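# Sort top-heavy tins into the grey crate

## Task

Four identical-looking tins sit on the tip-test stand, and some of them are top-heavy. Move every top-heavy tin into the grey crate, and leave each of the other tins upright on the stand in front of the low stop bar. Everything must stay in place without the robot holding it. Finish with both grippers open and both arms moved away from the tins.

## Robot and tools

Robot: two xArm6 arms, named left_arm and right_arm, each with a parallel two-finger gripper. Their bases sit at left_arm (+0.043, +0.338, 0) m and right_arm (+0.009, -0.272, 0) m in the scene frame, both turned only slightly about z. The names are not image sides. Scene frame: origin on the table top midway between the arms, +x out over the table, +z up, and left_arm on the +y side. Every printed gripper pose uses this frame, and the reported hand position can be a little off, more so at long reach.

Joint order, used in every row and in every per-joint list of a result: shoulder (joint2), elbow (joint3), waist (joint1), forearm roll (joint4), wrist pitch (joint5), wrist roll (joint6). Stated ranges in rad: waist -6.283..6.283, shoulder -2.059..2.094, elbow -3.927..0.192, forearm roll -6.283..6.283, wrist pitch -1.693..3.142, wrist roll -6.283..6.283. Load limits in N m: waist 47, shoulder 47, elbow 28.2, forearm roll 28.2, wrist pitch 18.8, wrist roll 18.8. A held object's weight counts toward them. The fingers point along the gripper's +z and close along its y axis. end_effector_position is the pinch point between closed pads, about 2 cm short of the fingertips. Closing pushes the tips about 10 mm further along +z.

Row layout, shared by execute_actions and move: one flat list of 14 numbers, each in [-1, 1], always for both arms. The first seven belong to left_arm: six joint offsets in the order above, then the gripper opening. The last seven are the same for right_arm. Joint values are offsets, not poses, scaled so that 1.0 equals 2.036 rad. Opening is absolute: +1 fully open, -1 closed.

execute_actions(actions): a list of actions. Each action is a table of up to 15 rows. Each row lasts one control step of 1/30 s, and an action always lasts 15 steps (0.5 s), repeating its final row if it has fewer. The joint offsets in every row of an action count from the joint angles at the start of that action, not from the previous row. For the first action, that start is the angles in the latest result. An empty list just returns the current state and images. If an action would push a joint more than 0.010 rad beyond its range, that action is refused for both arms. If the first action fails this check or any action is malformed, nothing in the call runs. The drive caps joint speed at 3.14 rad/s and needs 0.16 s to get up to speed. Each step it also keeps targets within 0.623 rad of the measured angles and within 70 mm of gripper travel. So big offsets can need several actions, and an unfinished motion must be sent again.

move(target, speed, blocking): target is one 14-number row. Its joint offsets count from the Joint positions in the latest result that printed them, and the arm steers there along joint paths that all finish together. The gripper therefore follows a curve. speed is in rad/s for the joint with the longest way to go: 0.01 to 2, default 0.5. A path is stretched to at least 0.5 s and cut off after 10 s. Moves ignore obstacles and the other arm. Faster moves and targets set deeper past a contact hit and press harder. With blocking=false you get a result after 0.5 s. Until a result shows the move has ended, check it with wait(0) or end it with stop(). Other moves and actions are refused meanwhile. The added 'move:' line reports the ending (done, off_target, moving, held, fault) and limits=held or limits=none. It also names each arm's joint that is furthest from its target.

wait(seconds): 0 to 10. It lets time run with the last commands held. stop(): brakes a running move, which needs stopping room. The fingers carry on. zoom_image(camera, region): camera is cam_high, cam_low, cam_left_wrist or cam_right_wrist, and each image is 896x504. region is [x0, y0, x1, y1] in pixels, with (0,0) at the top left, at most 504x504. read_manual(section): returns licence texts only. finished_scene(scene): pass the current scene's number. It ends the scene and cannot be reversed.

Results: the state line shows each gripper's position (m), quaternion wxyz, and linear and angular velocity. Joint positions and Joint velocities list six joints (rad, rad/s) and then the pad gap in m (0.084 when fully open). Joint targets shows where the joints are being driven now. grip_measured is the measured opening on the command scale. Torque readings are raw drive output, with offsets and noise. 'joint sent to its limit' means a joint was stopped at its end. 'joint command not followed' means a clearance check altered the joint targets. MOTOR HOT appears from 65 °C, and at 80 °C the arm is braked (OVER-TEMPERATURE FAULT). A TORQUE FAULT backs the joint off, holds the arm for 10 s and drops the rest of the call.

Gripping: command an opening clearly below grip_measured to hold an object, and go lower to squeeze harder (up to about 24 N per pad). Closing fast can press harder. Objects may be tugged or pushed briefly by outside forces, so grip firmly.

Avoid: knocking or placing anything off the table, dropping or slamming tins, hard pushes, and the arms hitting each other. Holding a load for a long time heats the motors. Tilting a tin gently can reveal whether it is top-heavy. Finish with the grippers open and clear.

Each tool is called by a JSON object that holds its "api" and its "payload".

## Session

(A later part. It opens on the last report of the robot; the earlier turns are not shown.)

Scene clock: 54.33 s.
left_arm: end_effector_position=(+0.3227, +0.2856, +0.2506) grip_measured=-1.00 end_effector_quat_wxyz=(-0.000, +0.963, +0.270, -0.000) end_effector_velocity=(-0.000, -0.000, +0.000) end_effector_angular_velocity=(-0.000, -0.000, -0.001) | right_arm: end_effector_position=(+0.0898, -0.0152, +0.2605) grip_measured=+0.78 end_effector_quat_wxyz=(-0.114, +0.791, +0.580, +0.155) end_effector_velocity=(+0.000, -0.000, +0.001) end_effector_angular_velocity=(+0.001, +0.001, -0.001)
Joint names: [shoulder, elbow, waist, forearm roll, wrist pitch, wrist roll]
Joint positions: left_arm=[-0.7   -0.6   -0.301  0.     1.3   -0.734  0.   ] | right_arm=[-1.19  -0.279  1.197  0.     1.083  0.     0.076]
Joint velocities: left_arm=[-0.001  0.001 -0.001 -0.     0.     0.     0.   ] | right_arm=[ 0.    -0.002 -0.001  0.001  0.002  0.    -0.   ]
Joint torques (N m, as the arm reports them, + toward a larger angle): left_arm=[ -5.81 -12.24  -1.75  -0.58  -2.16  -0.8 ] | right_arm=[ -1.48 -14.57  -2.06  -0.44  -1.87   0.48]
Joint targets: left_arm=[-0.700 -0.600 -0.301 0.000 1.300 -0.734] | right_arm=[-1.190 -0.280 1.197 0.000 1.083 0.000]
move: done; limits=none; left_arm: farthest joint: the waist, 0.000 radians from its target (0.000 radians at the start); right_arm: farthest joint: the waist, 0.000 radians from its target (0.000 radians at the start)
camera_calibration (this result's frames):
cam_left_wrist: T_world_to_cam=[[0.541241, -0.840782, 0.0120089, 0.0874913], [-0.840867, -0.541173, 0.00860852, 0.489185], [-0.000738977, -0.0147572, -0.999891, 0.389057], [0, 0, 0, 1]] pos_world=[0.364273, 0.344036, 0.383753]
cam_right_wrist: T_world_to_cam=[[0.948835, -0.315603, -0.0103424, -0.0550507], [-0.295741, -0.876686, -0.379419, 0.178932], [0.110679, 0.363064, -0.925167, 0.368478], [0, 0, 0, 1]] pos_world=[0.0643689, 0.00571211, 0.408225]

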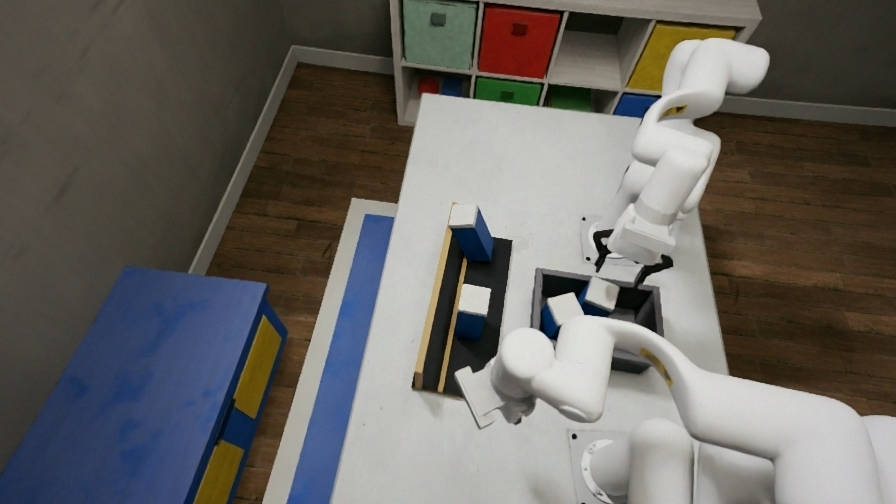

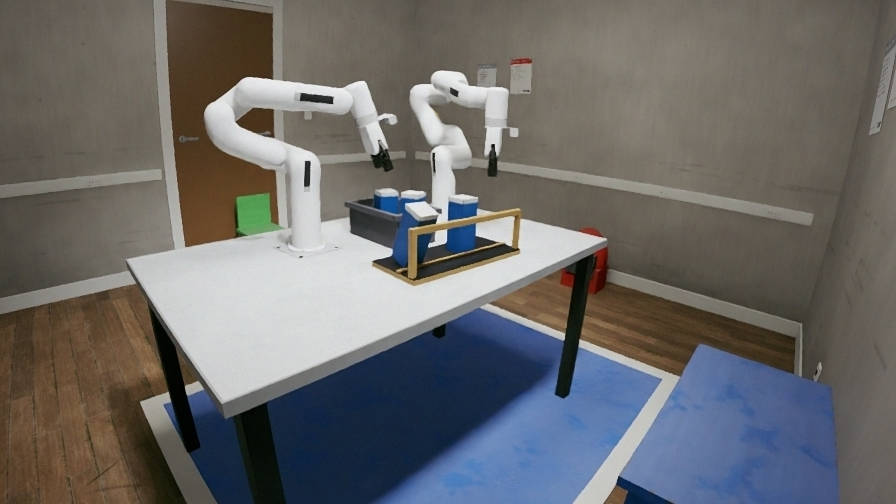

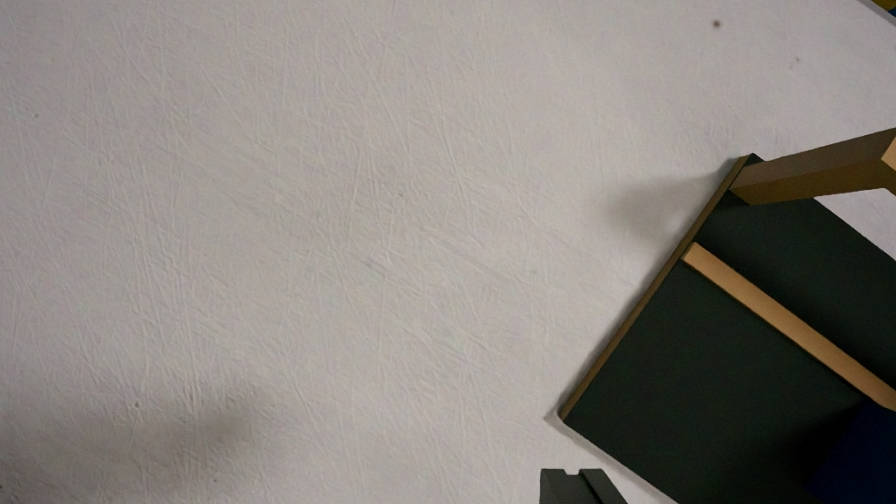

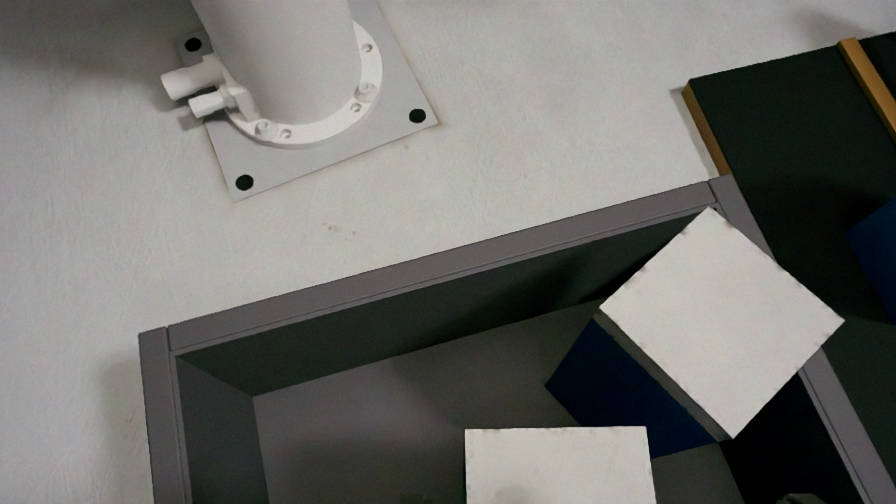

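{"api": "move", "payload": {"target": [0,0,0,0,0,0,-1, 0.4092,-0.1626,-0.4607,0,-0.0571,0.1901,0.78], "speed": 0.7}}

{"api": "move", "payload": {"target": [0,0,0,0,0,0,-1, 0.1333,-0.1366,-0.0361,0,0.0033,-0.0361,0.78], "speed": 0.25}}

{"api": "move", "payload": {"target": [0,0,0,0,0,0,-1, 0,0,0,0,0,0,-0.2]}}

Scene clock: 57.97 s.
left_arm: end_effector_position=(+0.3227, +0.2856, +0.2506) grip_measured=-1.00 end_effector_quat_wxyz=(-0.000, +0.963, +0.270, -0.000) end_effector_velocity=(-0.000, -0.000, -0.001) end_effector_angular_velocity=(-0.000, +0.001, -0.000) | right_arm: end_effector_position=(+0.3430, -0.1584, +0.1703) grip_measured=+0.78 end_effector_quat_wxyz=(-0.000, +1.000, -0.029, +0.000) end_effector_velocity=(+0.000, -0.002, -0.001) end_effector_angular_velocity=(-0.001, +0.003, -0.005)
Joint names: [shoulder, elbow, waist, forearm roll, wrist pitch, wrist roll]
Joint positions: left_arm=[-0.7   -0.6   -0.301  0.     1.3   -0.734  0.   ] | right_arm=[-0.357 -0.61   0.26   0.     0.966  0.387  0.076]
Joint velocities: left_arm=[-0.     0.001 -0.    -0.     0.    -0.     0.   ] | right_arm=[ 0.003 -0.    -0.004 -0.    -0.     0.001  0.   ]
Joint torques (N m, as the arm reports them, + toward a larger angle): left_arm=[ -6.08 -12.39  -1.74  -0.51  -2.16  -0.79] | right_arm=[-18.47 -13.34  -1.94  -0.41  -1.38   0.4 ]
Joint targets: left_arm=[-0.700 -0.600 -0.301 0.000 1.300 -0.734] | right_arm=[-0.357 -0.610 0.259 0.000 0.966 0.387]
move: done; limits=none; left_arm: farthest joint: the waist, 0.000 radians from its target (0.000 radians at the start); right_arm: farthest joint: the waist, 0.001 radians from its target (0.938 radians at the start)
camera_calibration (this result's frames):
cam_left_wrist: T_world_to_cam=[[0.541241, -0.840782, 0.0120091, 0.0874912], [-0.840867, -0.541173, 0.00860849, 0.489185], [-0.000738848, -0.0147573, -0.999891, 0.389057], [0, 0, 0, 1]] pos_world=[0.364273, 0.344036, 0.383753]
cam_right_wrist: T_world_to_cam=[[-0.0771345, -0.997013, -0.00384953, -0.0985895], [-0.997013, 0.0771489, -0.00372582, 0.421644], [0.00401168, 0.00355064, -0.999986, 0.30141], [0, 0, 0, 1]] pos_world=[0.411571, -0.131895, 0.302597]

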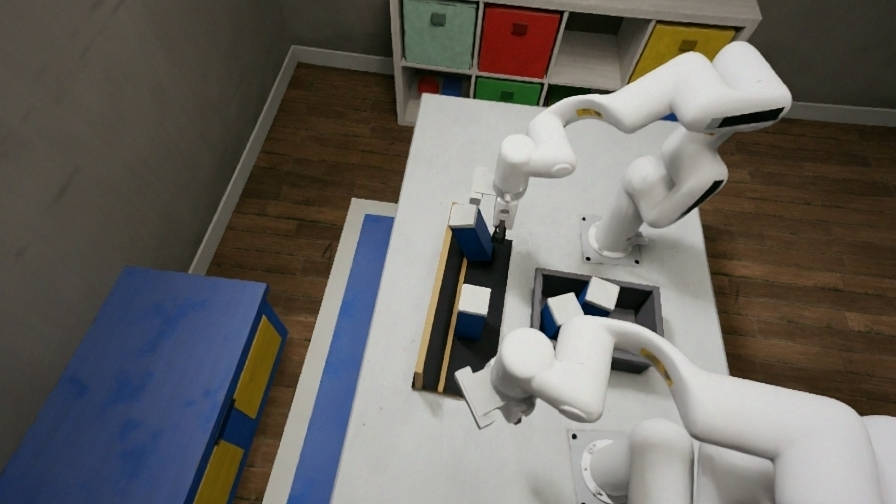

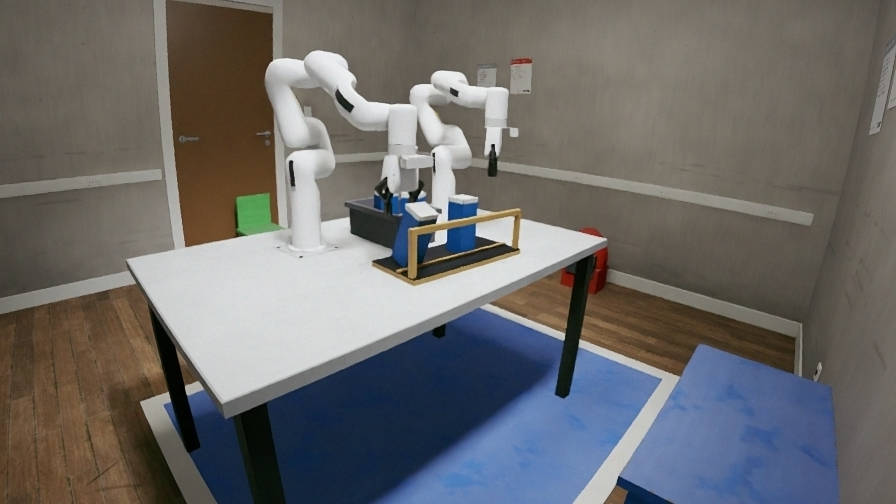

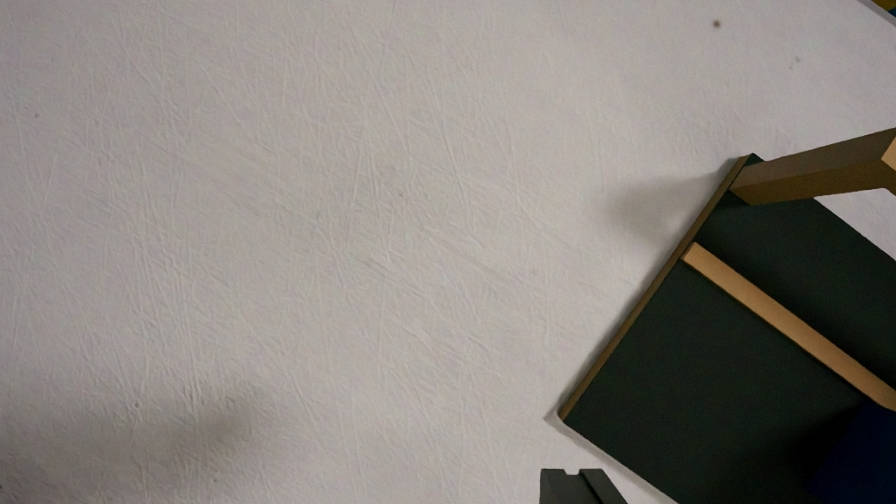

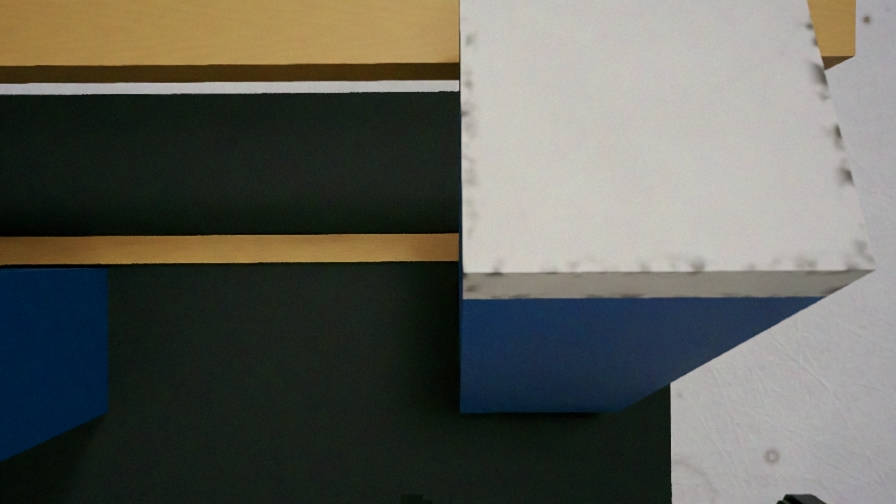

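Scene clock: 59.60 s.
left_arm: end_effector_position=(+0.3227, +0.2856, +0.2506) grip_measured=-1.00 end_effector_quat_wxyz=(-0.000, +0.963, +0.270, -0.000) end_effector_velocity=(-0.000, +0.000, -0.000) end_effector_angular_velocity=(+0.000, +0.000, -0.000) | right_arm: end_effector_position=(+0.4269, -0.1632, +0.1754) grip_measured=+0.78 end_effector_quat_wxyz=(-0.000, +1.000, -0.029, +0.001) end_effector_velocity=(+0.001, -0.001, -0.000) end_effector_angular_velocity=(+0.000, +0.000, -0.001)
Joint names: [shoulder, elbow, waist, forearm roll, wrist pitch, wrist roll]
Joint positions: left_arm=[-0.7   -0.6   -0.301  0.     1.3   -0.734  0.   ] | right_arm=[-0.086 -0.888  0.187  0.     0.973  0.314  0.076]
Joint velocities: left_arm=[-0.     0.001 -0.     0.    -0.001 -0.     0.   ] | right_arm=[ 0.002 -0.001 -0.002  0.    -0.001 -0.001  0.   ]
Joint torques (N m, as the arm reports them, + toward a larger angle): left_arm=[ -6.1  -12.28  -1.55  -0.51  -2.21  -0.77] | right_arm=[-25.73 -13.42  -2.11  -0.55  -1.33   0.48]
Joint targets: left_arm=[-0.700 -0.600 -0.301 0.000 1.300 -0.734] | right_arm=[-0.086 -0.888 0.186 0.000 0.973 0.314]
move: done; limits=none; left_arm: farthest joint: the waist, 0.000 radians from its target (0.000 radians at the start); right_arm: farthest joint: the waist, 0.000 radians from its target (0.073 radians at the start)
camera_calibration (this result's frames):
cam_left_wrist: T_world_to_cam=[[0.541241, -0.840782, 0.012009, 0.0874912], [-0.840867, -0.541173, 0.00860854, 0.489185], [-0.000738951, -0.0147573, -0.999891, 0.389057], [0, 0, 0, 1]] pos_world=[0.364273, 0.344036, 0.383753]
cam_right_wrist: T_world_to_cam=[[-0.0770709, -0.997018, -0.00380548, -0.0969473], [-0.997017, 0.0770854, -0.00382413, 0.505736], [0.00410607, 0.0034994, -0.999985, 0.306059], [0, 0, 0, 1]] pos_world=[0.495499, -0.136714, 0.307619]

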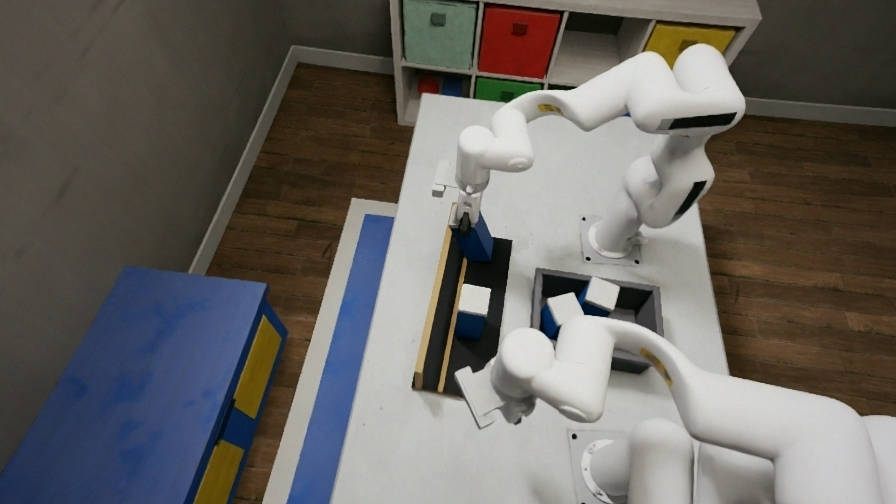

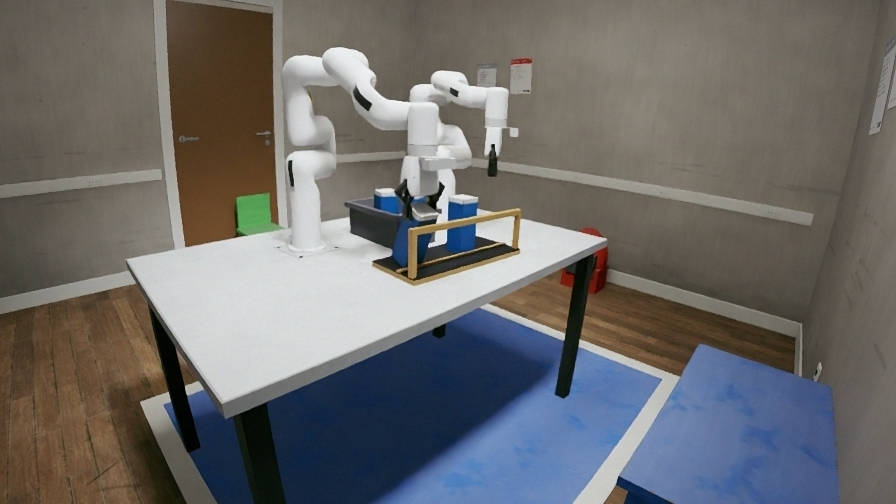

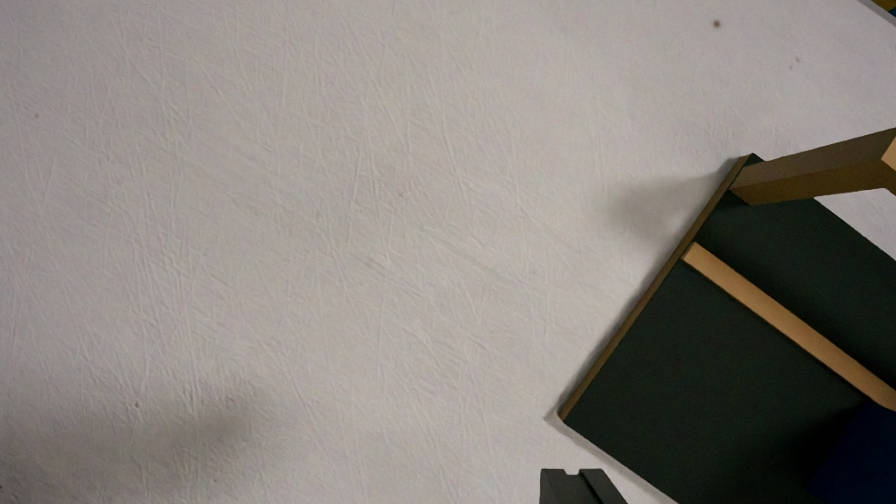

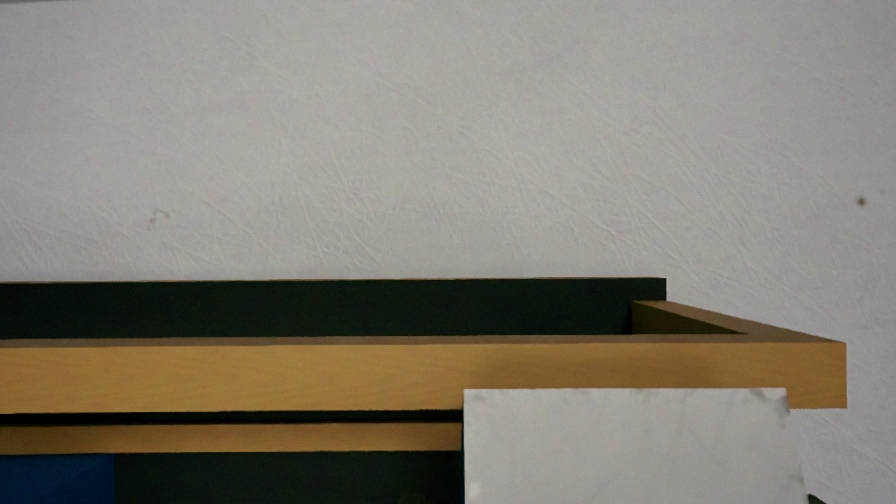

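Scene clock: 60.10 s.
left_arm: end_effector_position=(+0.3227, +0.2856, +0.2506) grip_measured=-1.00 end_effector_quat_wxyz=(-0.000, +0.963, +0.270, -0.000) end_effector_velocity=(+0.000, +0.000, -0.000) end_effector_angular_velocity=(+0.001, +0.000, +0.000) | right_arm: end_effector_position=(+0.4269, -0.1633, +0.1754) grip_measured=+0.47 end_effector_quat_wxyz=(-0.000, +1.000, -0.029, +0.001) end_effector_velocity=(-0.000, -0.000, +0.000) end_effector_angular_velocity=(-0.000, -0.000, +0.000)
Joint names: [shoulder, elbow, waist, forearm roll, wrist pitch, wrist roll]
Joint positions: left_arm=[-0.7   -0.6   -0.301  0.     1.3   -0.734  0.   ] | right_arm=[-0.086 -0.888  0.186  0.     0.973  0.314  0.064]
Joint velocities: left_arm=[ 0.001 -0.     0.     0.     0.     0.     0.   ] | right_arm=[-0.002  0.001  0.    -0.     0.001  0.     0.   ]
Joint torques (N m, as the arm reports them, + toward a larger angle): left_arm=[ -5.72 -12.27  -1.74  -0.47  -2.09  -0.88] | right_arm=[-25.99 -13.45  -1.99  -0.44  -1.24   0.41]
Joint targets: left_arm=[-0.700 -0.600 -0.301 0.000 1.300 -0.734] | right_arm=[-0.086 -0.888 0.187 0.000 0.973 0.314]
move: done; limits=none; left_arm: farthest joint: the waist, 0.000 radians from its target (0.000 radians at the start); right_arm: farthest joint: the waist, 0.001 radians from its target (0.000 radians at the start)
camera_calibration (this result's frames):
cam_left_wrist: T_world_to_cam=[[0.541241, -0.840782, 0.0120092, 0.0874911], [-0.840867, -0.541173, 0.00860856, 0.489185], [-0.000738883, -0.0147574, -0.999891, 0.389057], [0, 0, 0, 1]] pos_world=[0.364273, 0.344036, 0.383753]
cam_right_wrist: T_world_to_cam=[[-0.0770872, -0.997017, -0.0037995, -0.0969537], [-0.997016, 0.0771018, -0.00387816, 0.505767], [0.00415954, 0.00348921, -0.999985, 0.306041], [0, 0, 0, 1]] pos_world=[0.49551, -0.136728, 0.30763]

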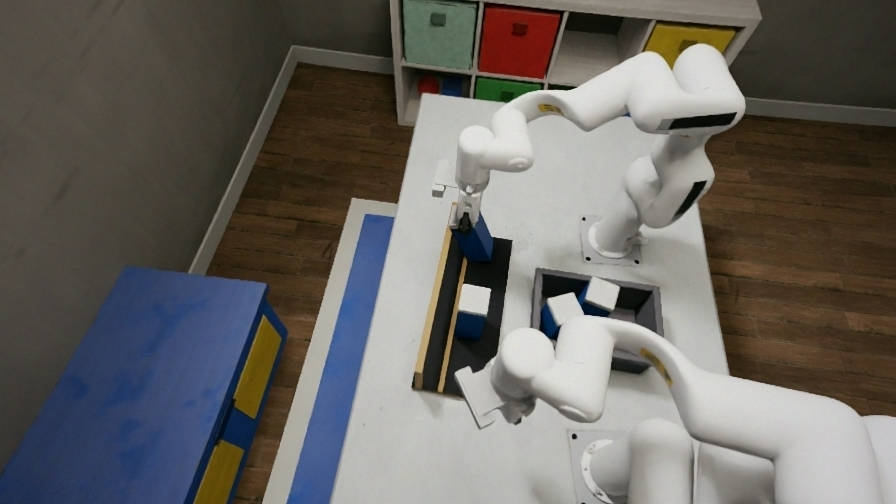

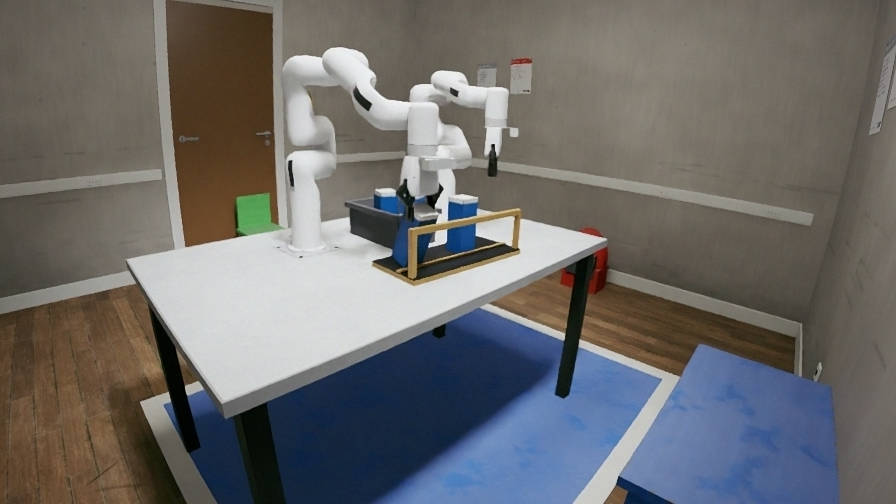

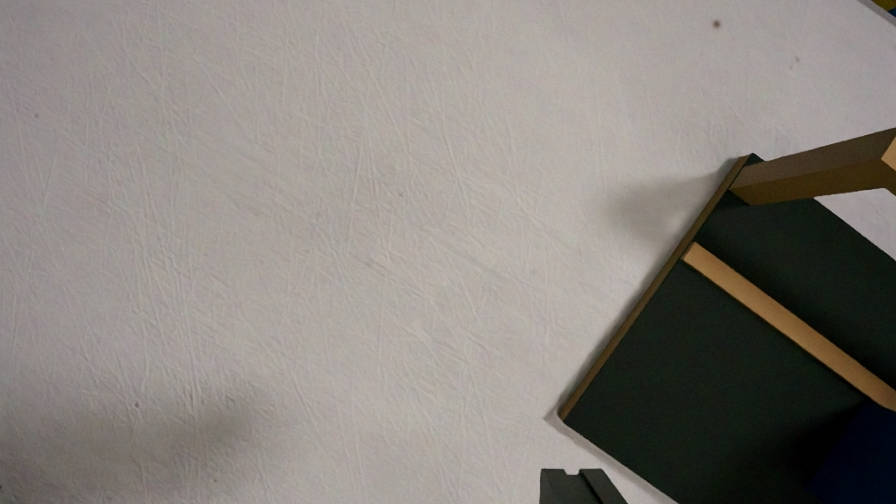

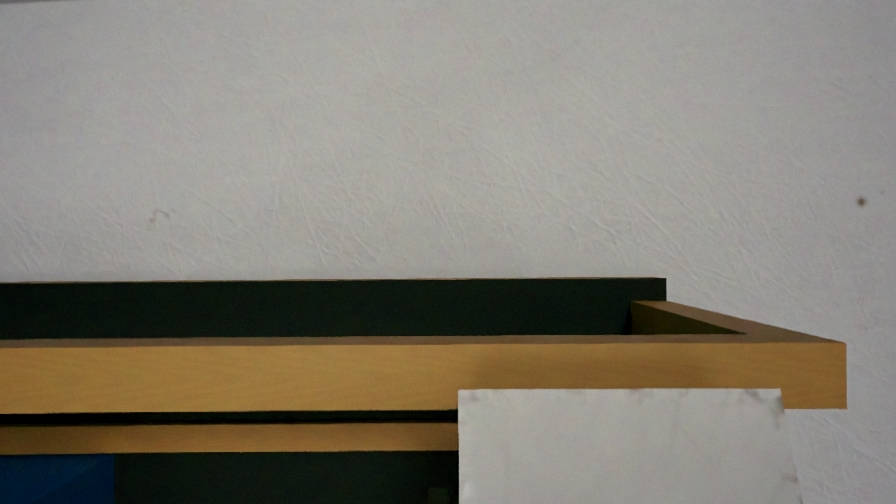

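{"api": "move", "payload": {"target": [0,0,0,0,0,0,-1, -0.0233,-0.2812,0,0,0.305,0,-0.2], "speed": 0.55}}

{"api": "move", "payload": {"target": [0,0,0,0,0,0,-1, -0.3367,0.3241,0.6527,0,-0.1765,-0.1542,-0.2], "speed": 0.7}}

{"api": "move", "payload": {"target": [0,0,0,0,0,0,-1, -0.0269,0.1828,0,0,-0.1559,0,-0.2], "speed": 0.45}}

Scene clock: 64.60 s.
left_arm: end_effector_position=(+0.3227, +0.2856, +0.2506) grip_measured=-1.00 end_effector_quat_wxyz=(-0.000, +0.963, +0.270, -0.000) end_effector_velocity=(-0.000, +0.000, -0.000) end_effector_angular_velocity=(+0.001, +0.001, +0.000) | right_arm: end_effector_position=(+0.4267, -0.1633, +0.3899) grip_measured=+0.47 end_effector_quat_wxyz=(-0.000, +1.000, -0.029, -0.000) end_effector_velocity=(-0.000, -0.000, +0.001) end_effector_angular_velocity=(+0.000, -0.001, +0.000)
Joint names: [shoulder, elbow, waist, forearm roll, wrist pitch, wrist roll]
Joint positions: left_arm=[-0.7   -0.6   -0.301  0.     1.3   -0.734  0.   ] | right_arm=[-0.133 -1.46   0.186  0.     1.594  0.314  0.064]
Joint velocities: left_arm=[ 0.     0.001  0.     0.001  0.    -0.     0.   ] | right_arm=[-0.001 -0.002 -0.001 -0.     0.001 -0.001  0.   ]
Joint torques (N m, as the arm reports them, + toward a larger angle): left_arm=[ -5.51 -12.31  -1.94  -0.53  -2.14  -0.83] | right_arm=[-26.12 -14.62  -2.21  -0.73  -1.55   0.36]
Joint targets: left_arm=[-0.700 -0.600 -0.301 0.000 1.300 -0.734] | right_arm=[-0.134 -1.461 0.186 0.000 1.594 0.314]
move: done; limits=none; left_arm: farthest joint: the waist, 0.000 radians from its target (0.000 radians at the start); right_arm: farthest joint: the waist, 0.000 radians from its target (0.001 radians at the start)
camera_calibration (this result's frames):
cam_left_wrist: T_world_to_cam=[[0.541241, -0.840782, 0.012009, 0.0874912], [-0.840867, -0.541173, 0.0086087, 0.489185], [-0.000739075, -0.0147574, -0.999891, 0.389057], [0, 0, 0, 1]] pos_world=[0.364273, 0.344036, 0.383753]
cam_right_wrist: T_world_to_cam=[[-0.0769241, -0.997031, -0.00339089, -0.0964213], [-0.997033, 0.0769329, -0.00253551, 0.505824], [0.00278886, 0.00318578, -0.999991, 0.5211], [0, 0, 0, 1]] pos_world=[0.495453, -0.13671, 0.522051]

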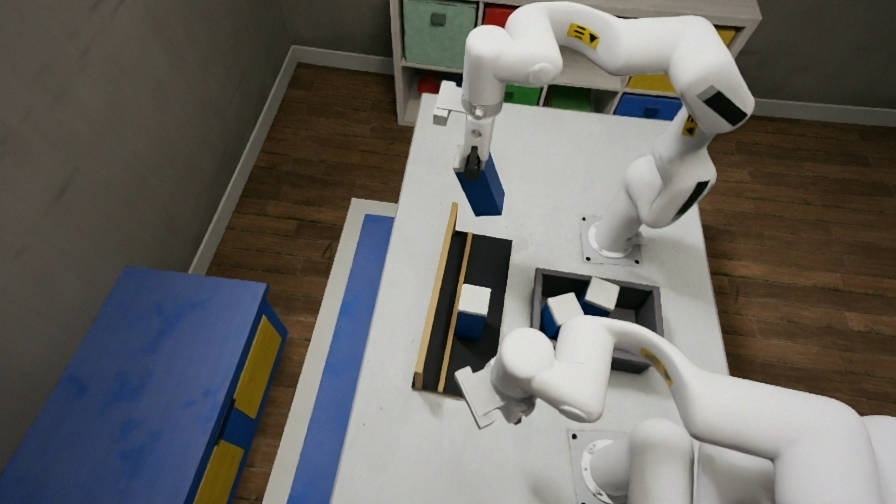

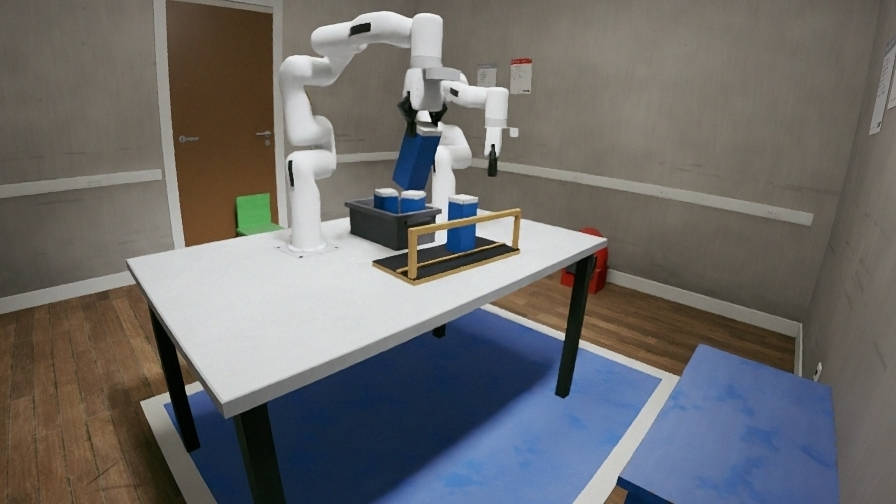

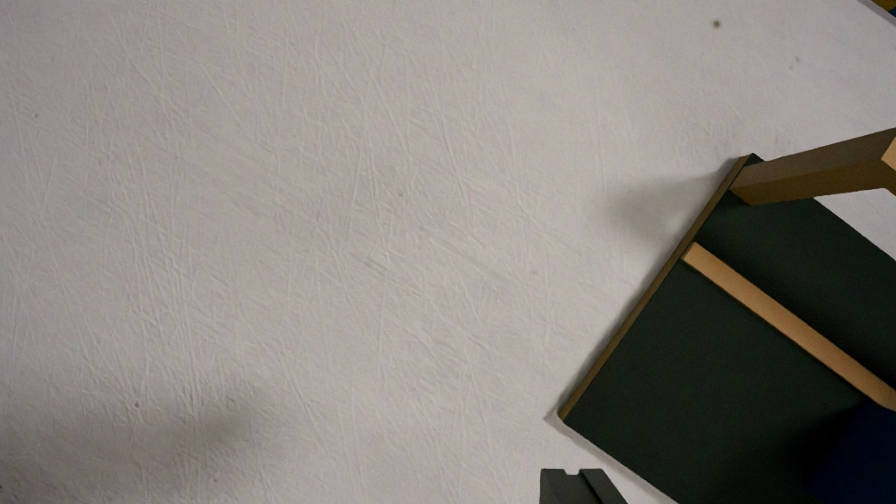

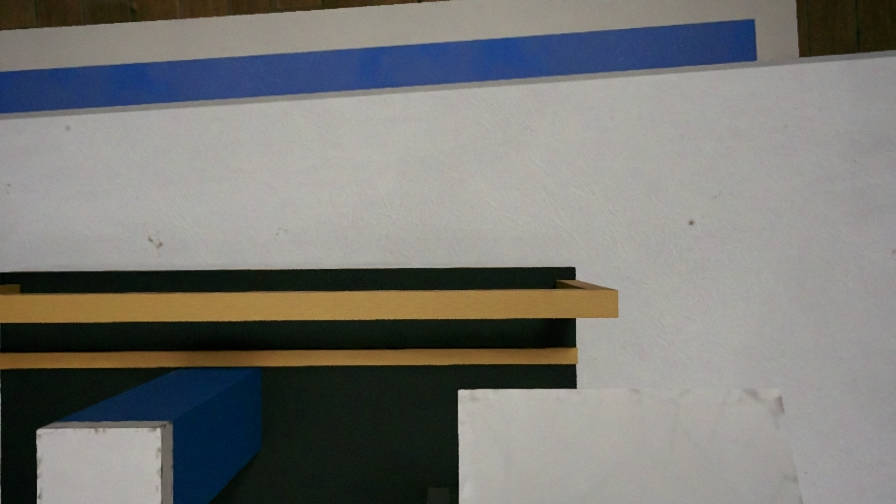

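Scene clock: 67.20 s.
left_arm: end_effector_position=(+0.3227, +0.2856, +0.2506) grip_measured=-1.00 end_effector_quat_wxyz=(-0.000, +0.963, +0.270, -0.000) end_effector_velocity=(-0.000, +0.000, -0.000) end_effector_angular_velocity=(+0.001, +0.001, +0.000) | right_arm: end_effector_position=(+0.0047, +0.0596, +0.3898) grip_measured=+0.47 end_effector_quat_wxyz=(-0.136, +0.690, +0.698, +0.134) end_effector_velocity=(-0.001, -0.000, +0.001) end_effector_angular_velocity=(+0.002, -0.000, +0.004)
Joint names: [shoulder, elbow, waist, forearm roll, wrist pitch, wrist roll]
Joint positions: left_arm=[-0.7   -0.6   -0.301  0.     1.3   -0.734  0.   ] | right_arm=[-0.818 -0.801  1.515  0.     1.235  0.     0.064]
Joint velocities: left_arm=[ 0.001  0.001  0.     0.    -0.001 -0.     0.   ] | right_arm=[-0.002  0.     0.004 -0.    -0.    -0.    -0.   ]
Joint torques (N m, as the arm reports them, + toward a larger angle): left_arm=[ -5.99 -12.23  -1.8   -0.43  -2.11  -0.92] | right_arm=[ -8.97 -15.17  -2.24  -0.68  -2.28   0.41]
Joint targets: left_arm=[-0.700 -0.600 -0.301 0.000 1.300 -0.734] | right_arm=[-0.819 -0.800 1.515 0.000 1.235 -0.000]
move: done; limits=none; left_arm: farthest joint: the waist, 0.000 radians from its target (0.000 radians at the start); right_arm: farthest joint: the waist, 0.000 radians from its target (1.328 radians at the start)
camera_calibration (this result's frames):
cam_left_wrist: T_world_to_cam=[[0.541241, -0.840782, 0.012009, 0.0874912], [-0.840867, -0.541173, 0.00860873, 0.489185], [-0.000739111, -0.0147574, -0.999891, 0.389057], [0, 0, 0, 1]] pos_world=[0.364273, 0.344036, 0.383752]
cam_right_wrist: T_world_to_cam=[[0.999944, -0.00324987, -0.0101165, 0.031705], [-0.00683062, -0.925896, -0.377718, 0.269297], [-0.00813932, 0.377766, -0.925866, 0.47035], [0, 0, 0, 1]] pos_world=[-0.0260354, 0.0717621, 0.53752]

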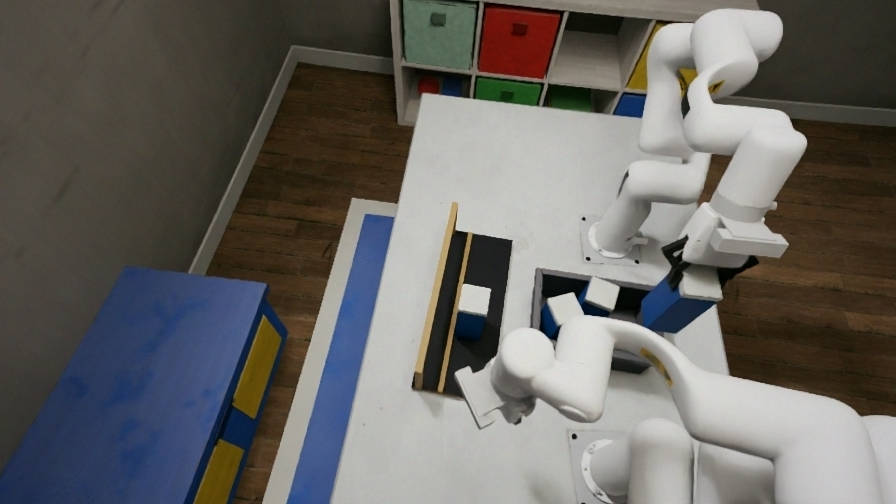

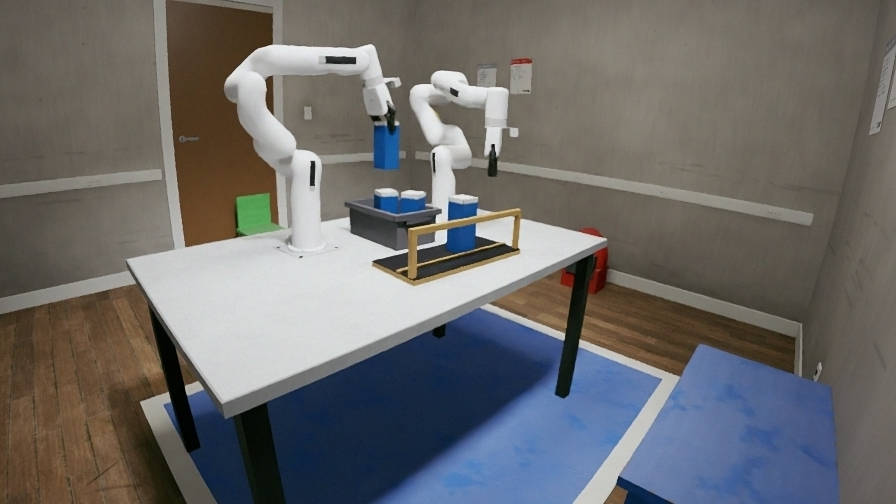

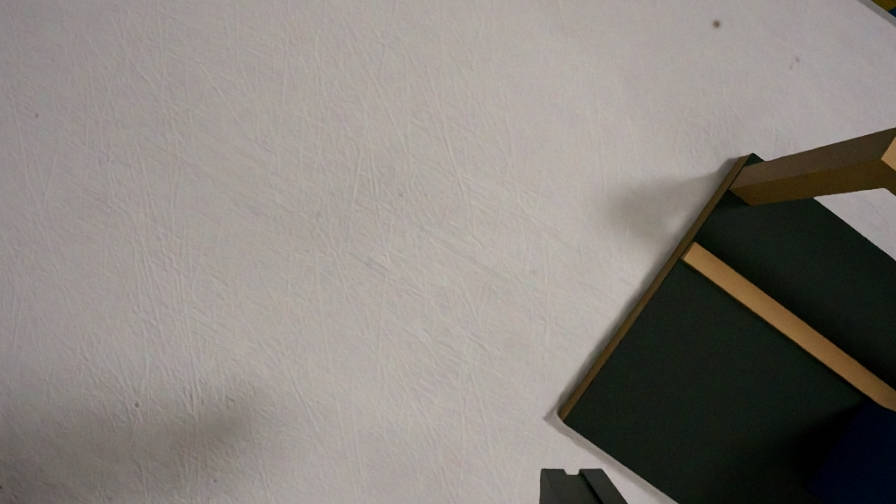

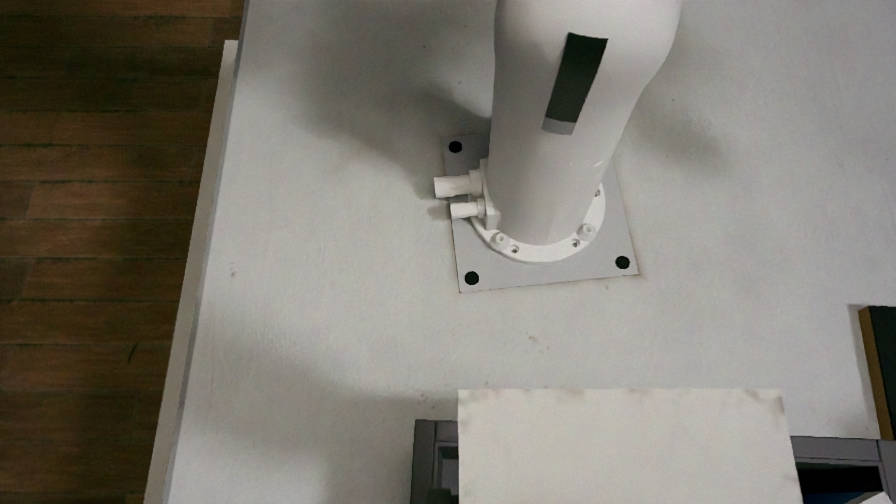

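Scene clock: 68.67 s.
left_arm: end_effector_position=(+0.3227, +0.2856, +0.2506) grip_measured=-1.00 end_effector_quat_wxyz=(-0.000, +0.963, +0.270, -0.000) end_effector_velocity=(-0.000, -0.000, -0.001) end_effector_angular_velocity=(+0.000, +0.002, -0.001) | right_arm: end_effector_position=(+0.0047, +0.0596, +0.2700) grip_measured=+0.47 end_effector_quat_wxyz=(-0.136, +0.690, +0.698, +0.134) end_effector_velocity=(-0.000, -0.000, -0.001) end_effector_angular_velocity=(-0.001, +0.000, +0.002)
Joint names: [shoulder, elbow, waist, forearm roll, wrist pitch, wrist roll]
Joint positions: left_arm=[-0.7   -0.6   -0.301  0.     1.3   -0.734  0.   ] | right_arm=[-0.873 -0.429  1.515  0.     0.917  0.     0.064]
Joint velocities: left_arm=[ 0.001  0.001 -0.001  0.     0.     0.     0.   ] | right_arm=[-0.     0.003  0.001  0.    -0.002 -0.001 -0.   ]
Joint torques (N m, as the arm reports them, + toward a larger angle): left_arm=[ -5.66 -11.98  -1.58  -0.54  -2.09  -0.77] | right_arm=[ -8.86 -15.98  -2.05  -0.6   -2.29   0.49]
Joint targets: left_arm=[-0.700 -0.600 -0.301 0.000 1.300 -0.734] | right_arm=[-0.873 -0.429 1.515 0.000 0.917 0.000]
move: done; limits=none; left_arm: farthest joint: the waist, 0.000 radians from its target (0.000 radians at the start); right_arm: farthest joint: the shoulder, 0.001 radians from its target (0.054 radians at the start)
camera_calibration (this result's frames):
cam_left_wrist: T_world_to_cam=[[0.541241, -0.840782, 0.0120089, 0.0874912], [-0.840867, -0.541173, 0.00860892, 0.489185], [-0.000739312, -0.0147574, -0.999891, 0.389057], [0, 0, 0, 1]] pos_world=[0.364273, 0.344036, 0.383752]
cam_right_wrist: T_world_to_cam=[[0.999943, -0.00332513, -0.0101111, 0.0304801], [-0.00690094, -0.925771, -0.378023, 0.224101], [-0.00810362, 0.378071, -0.925741, 0.359391], [0, 0, 0, 1]] pos_world=[-0.0260195, 0.0716924, 0.417727]

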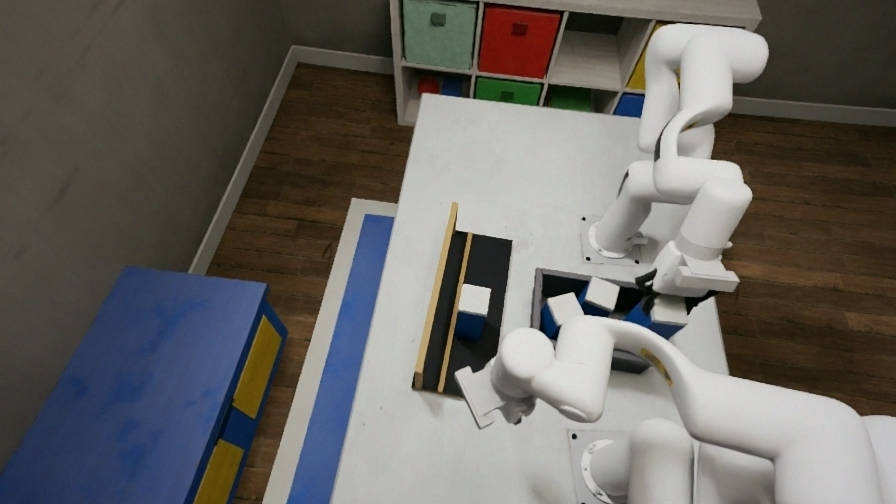

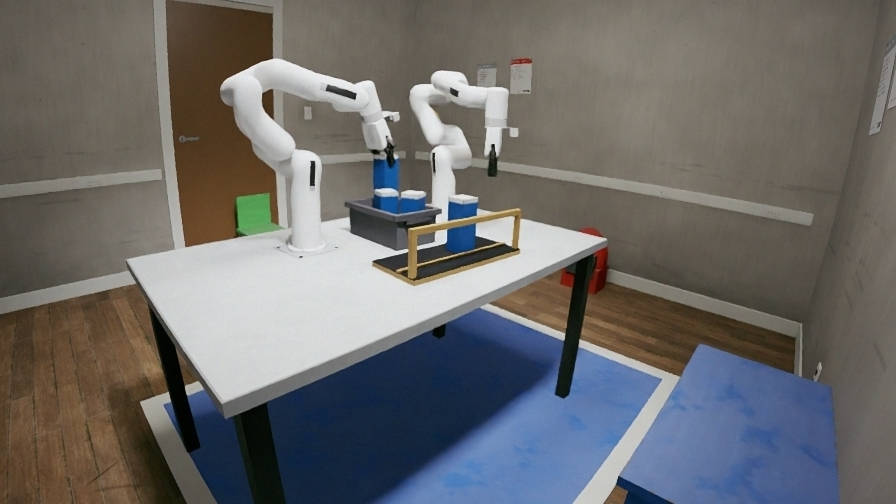

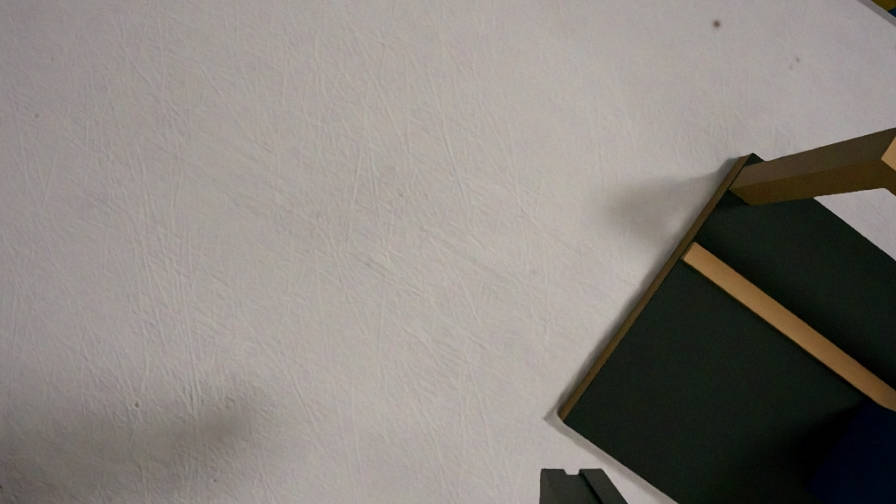

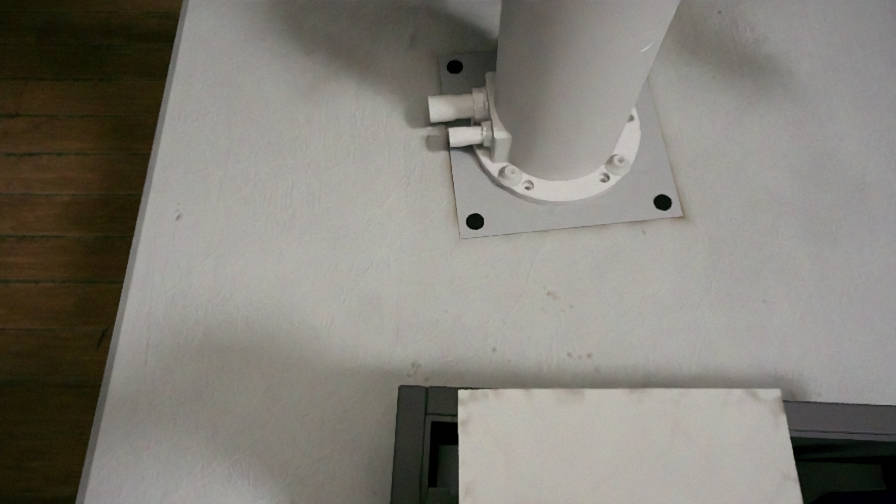

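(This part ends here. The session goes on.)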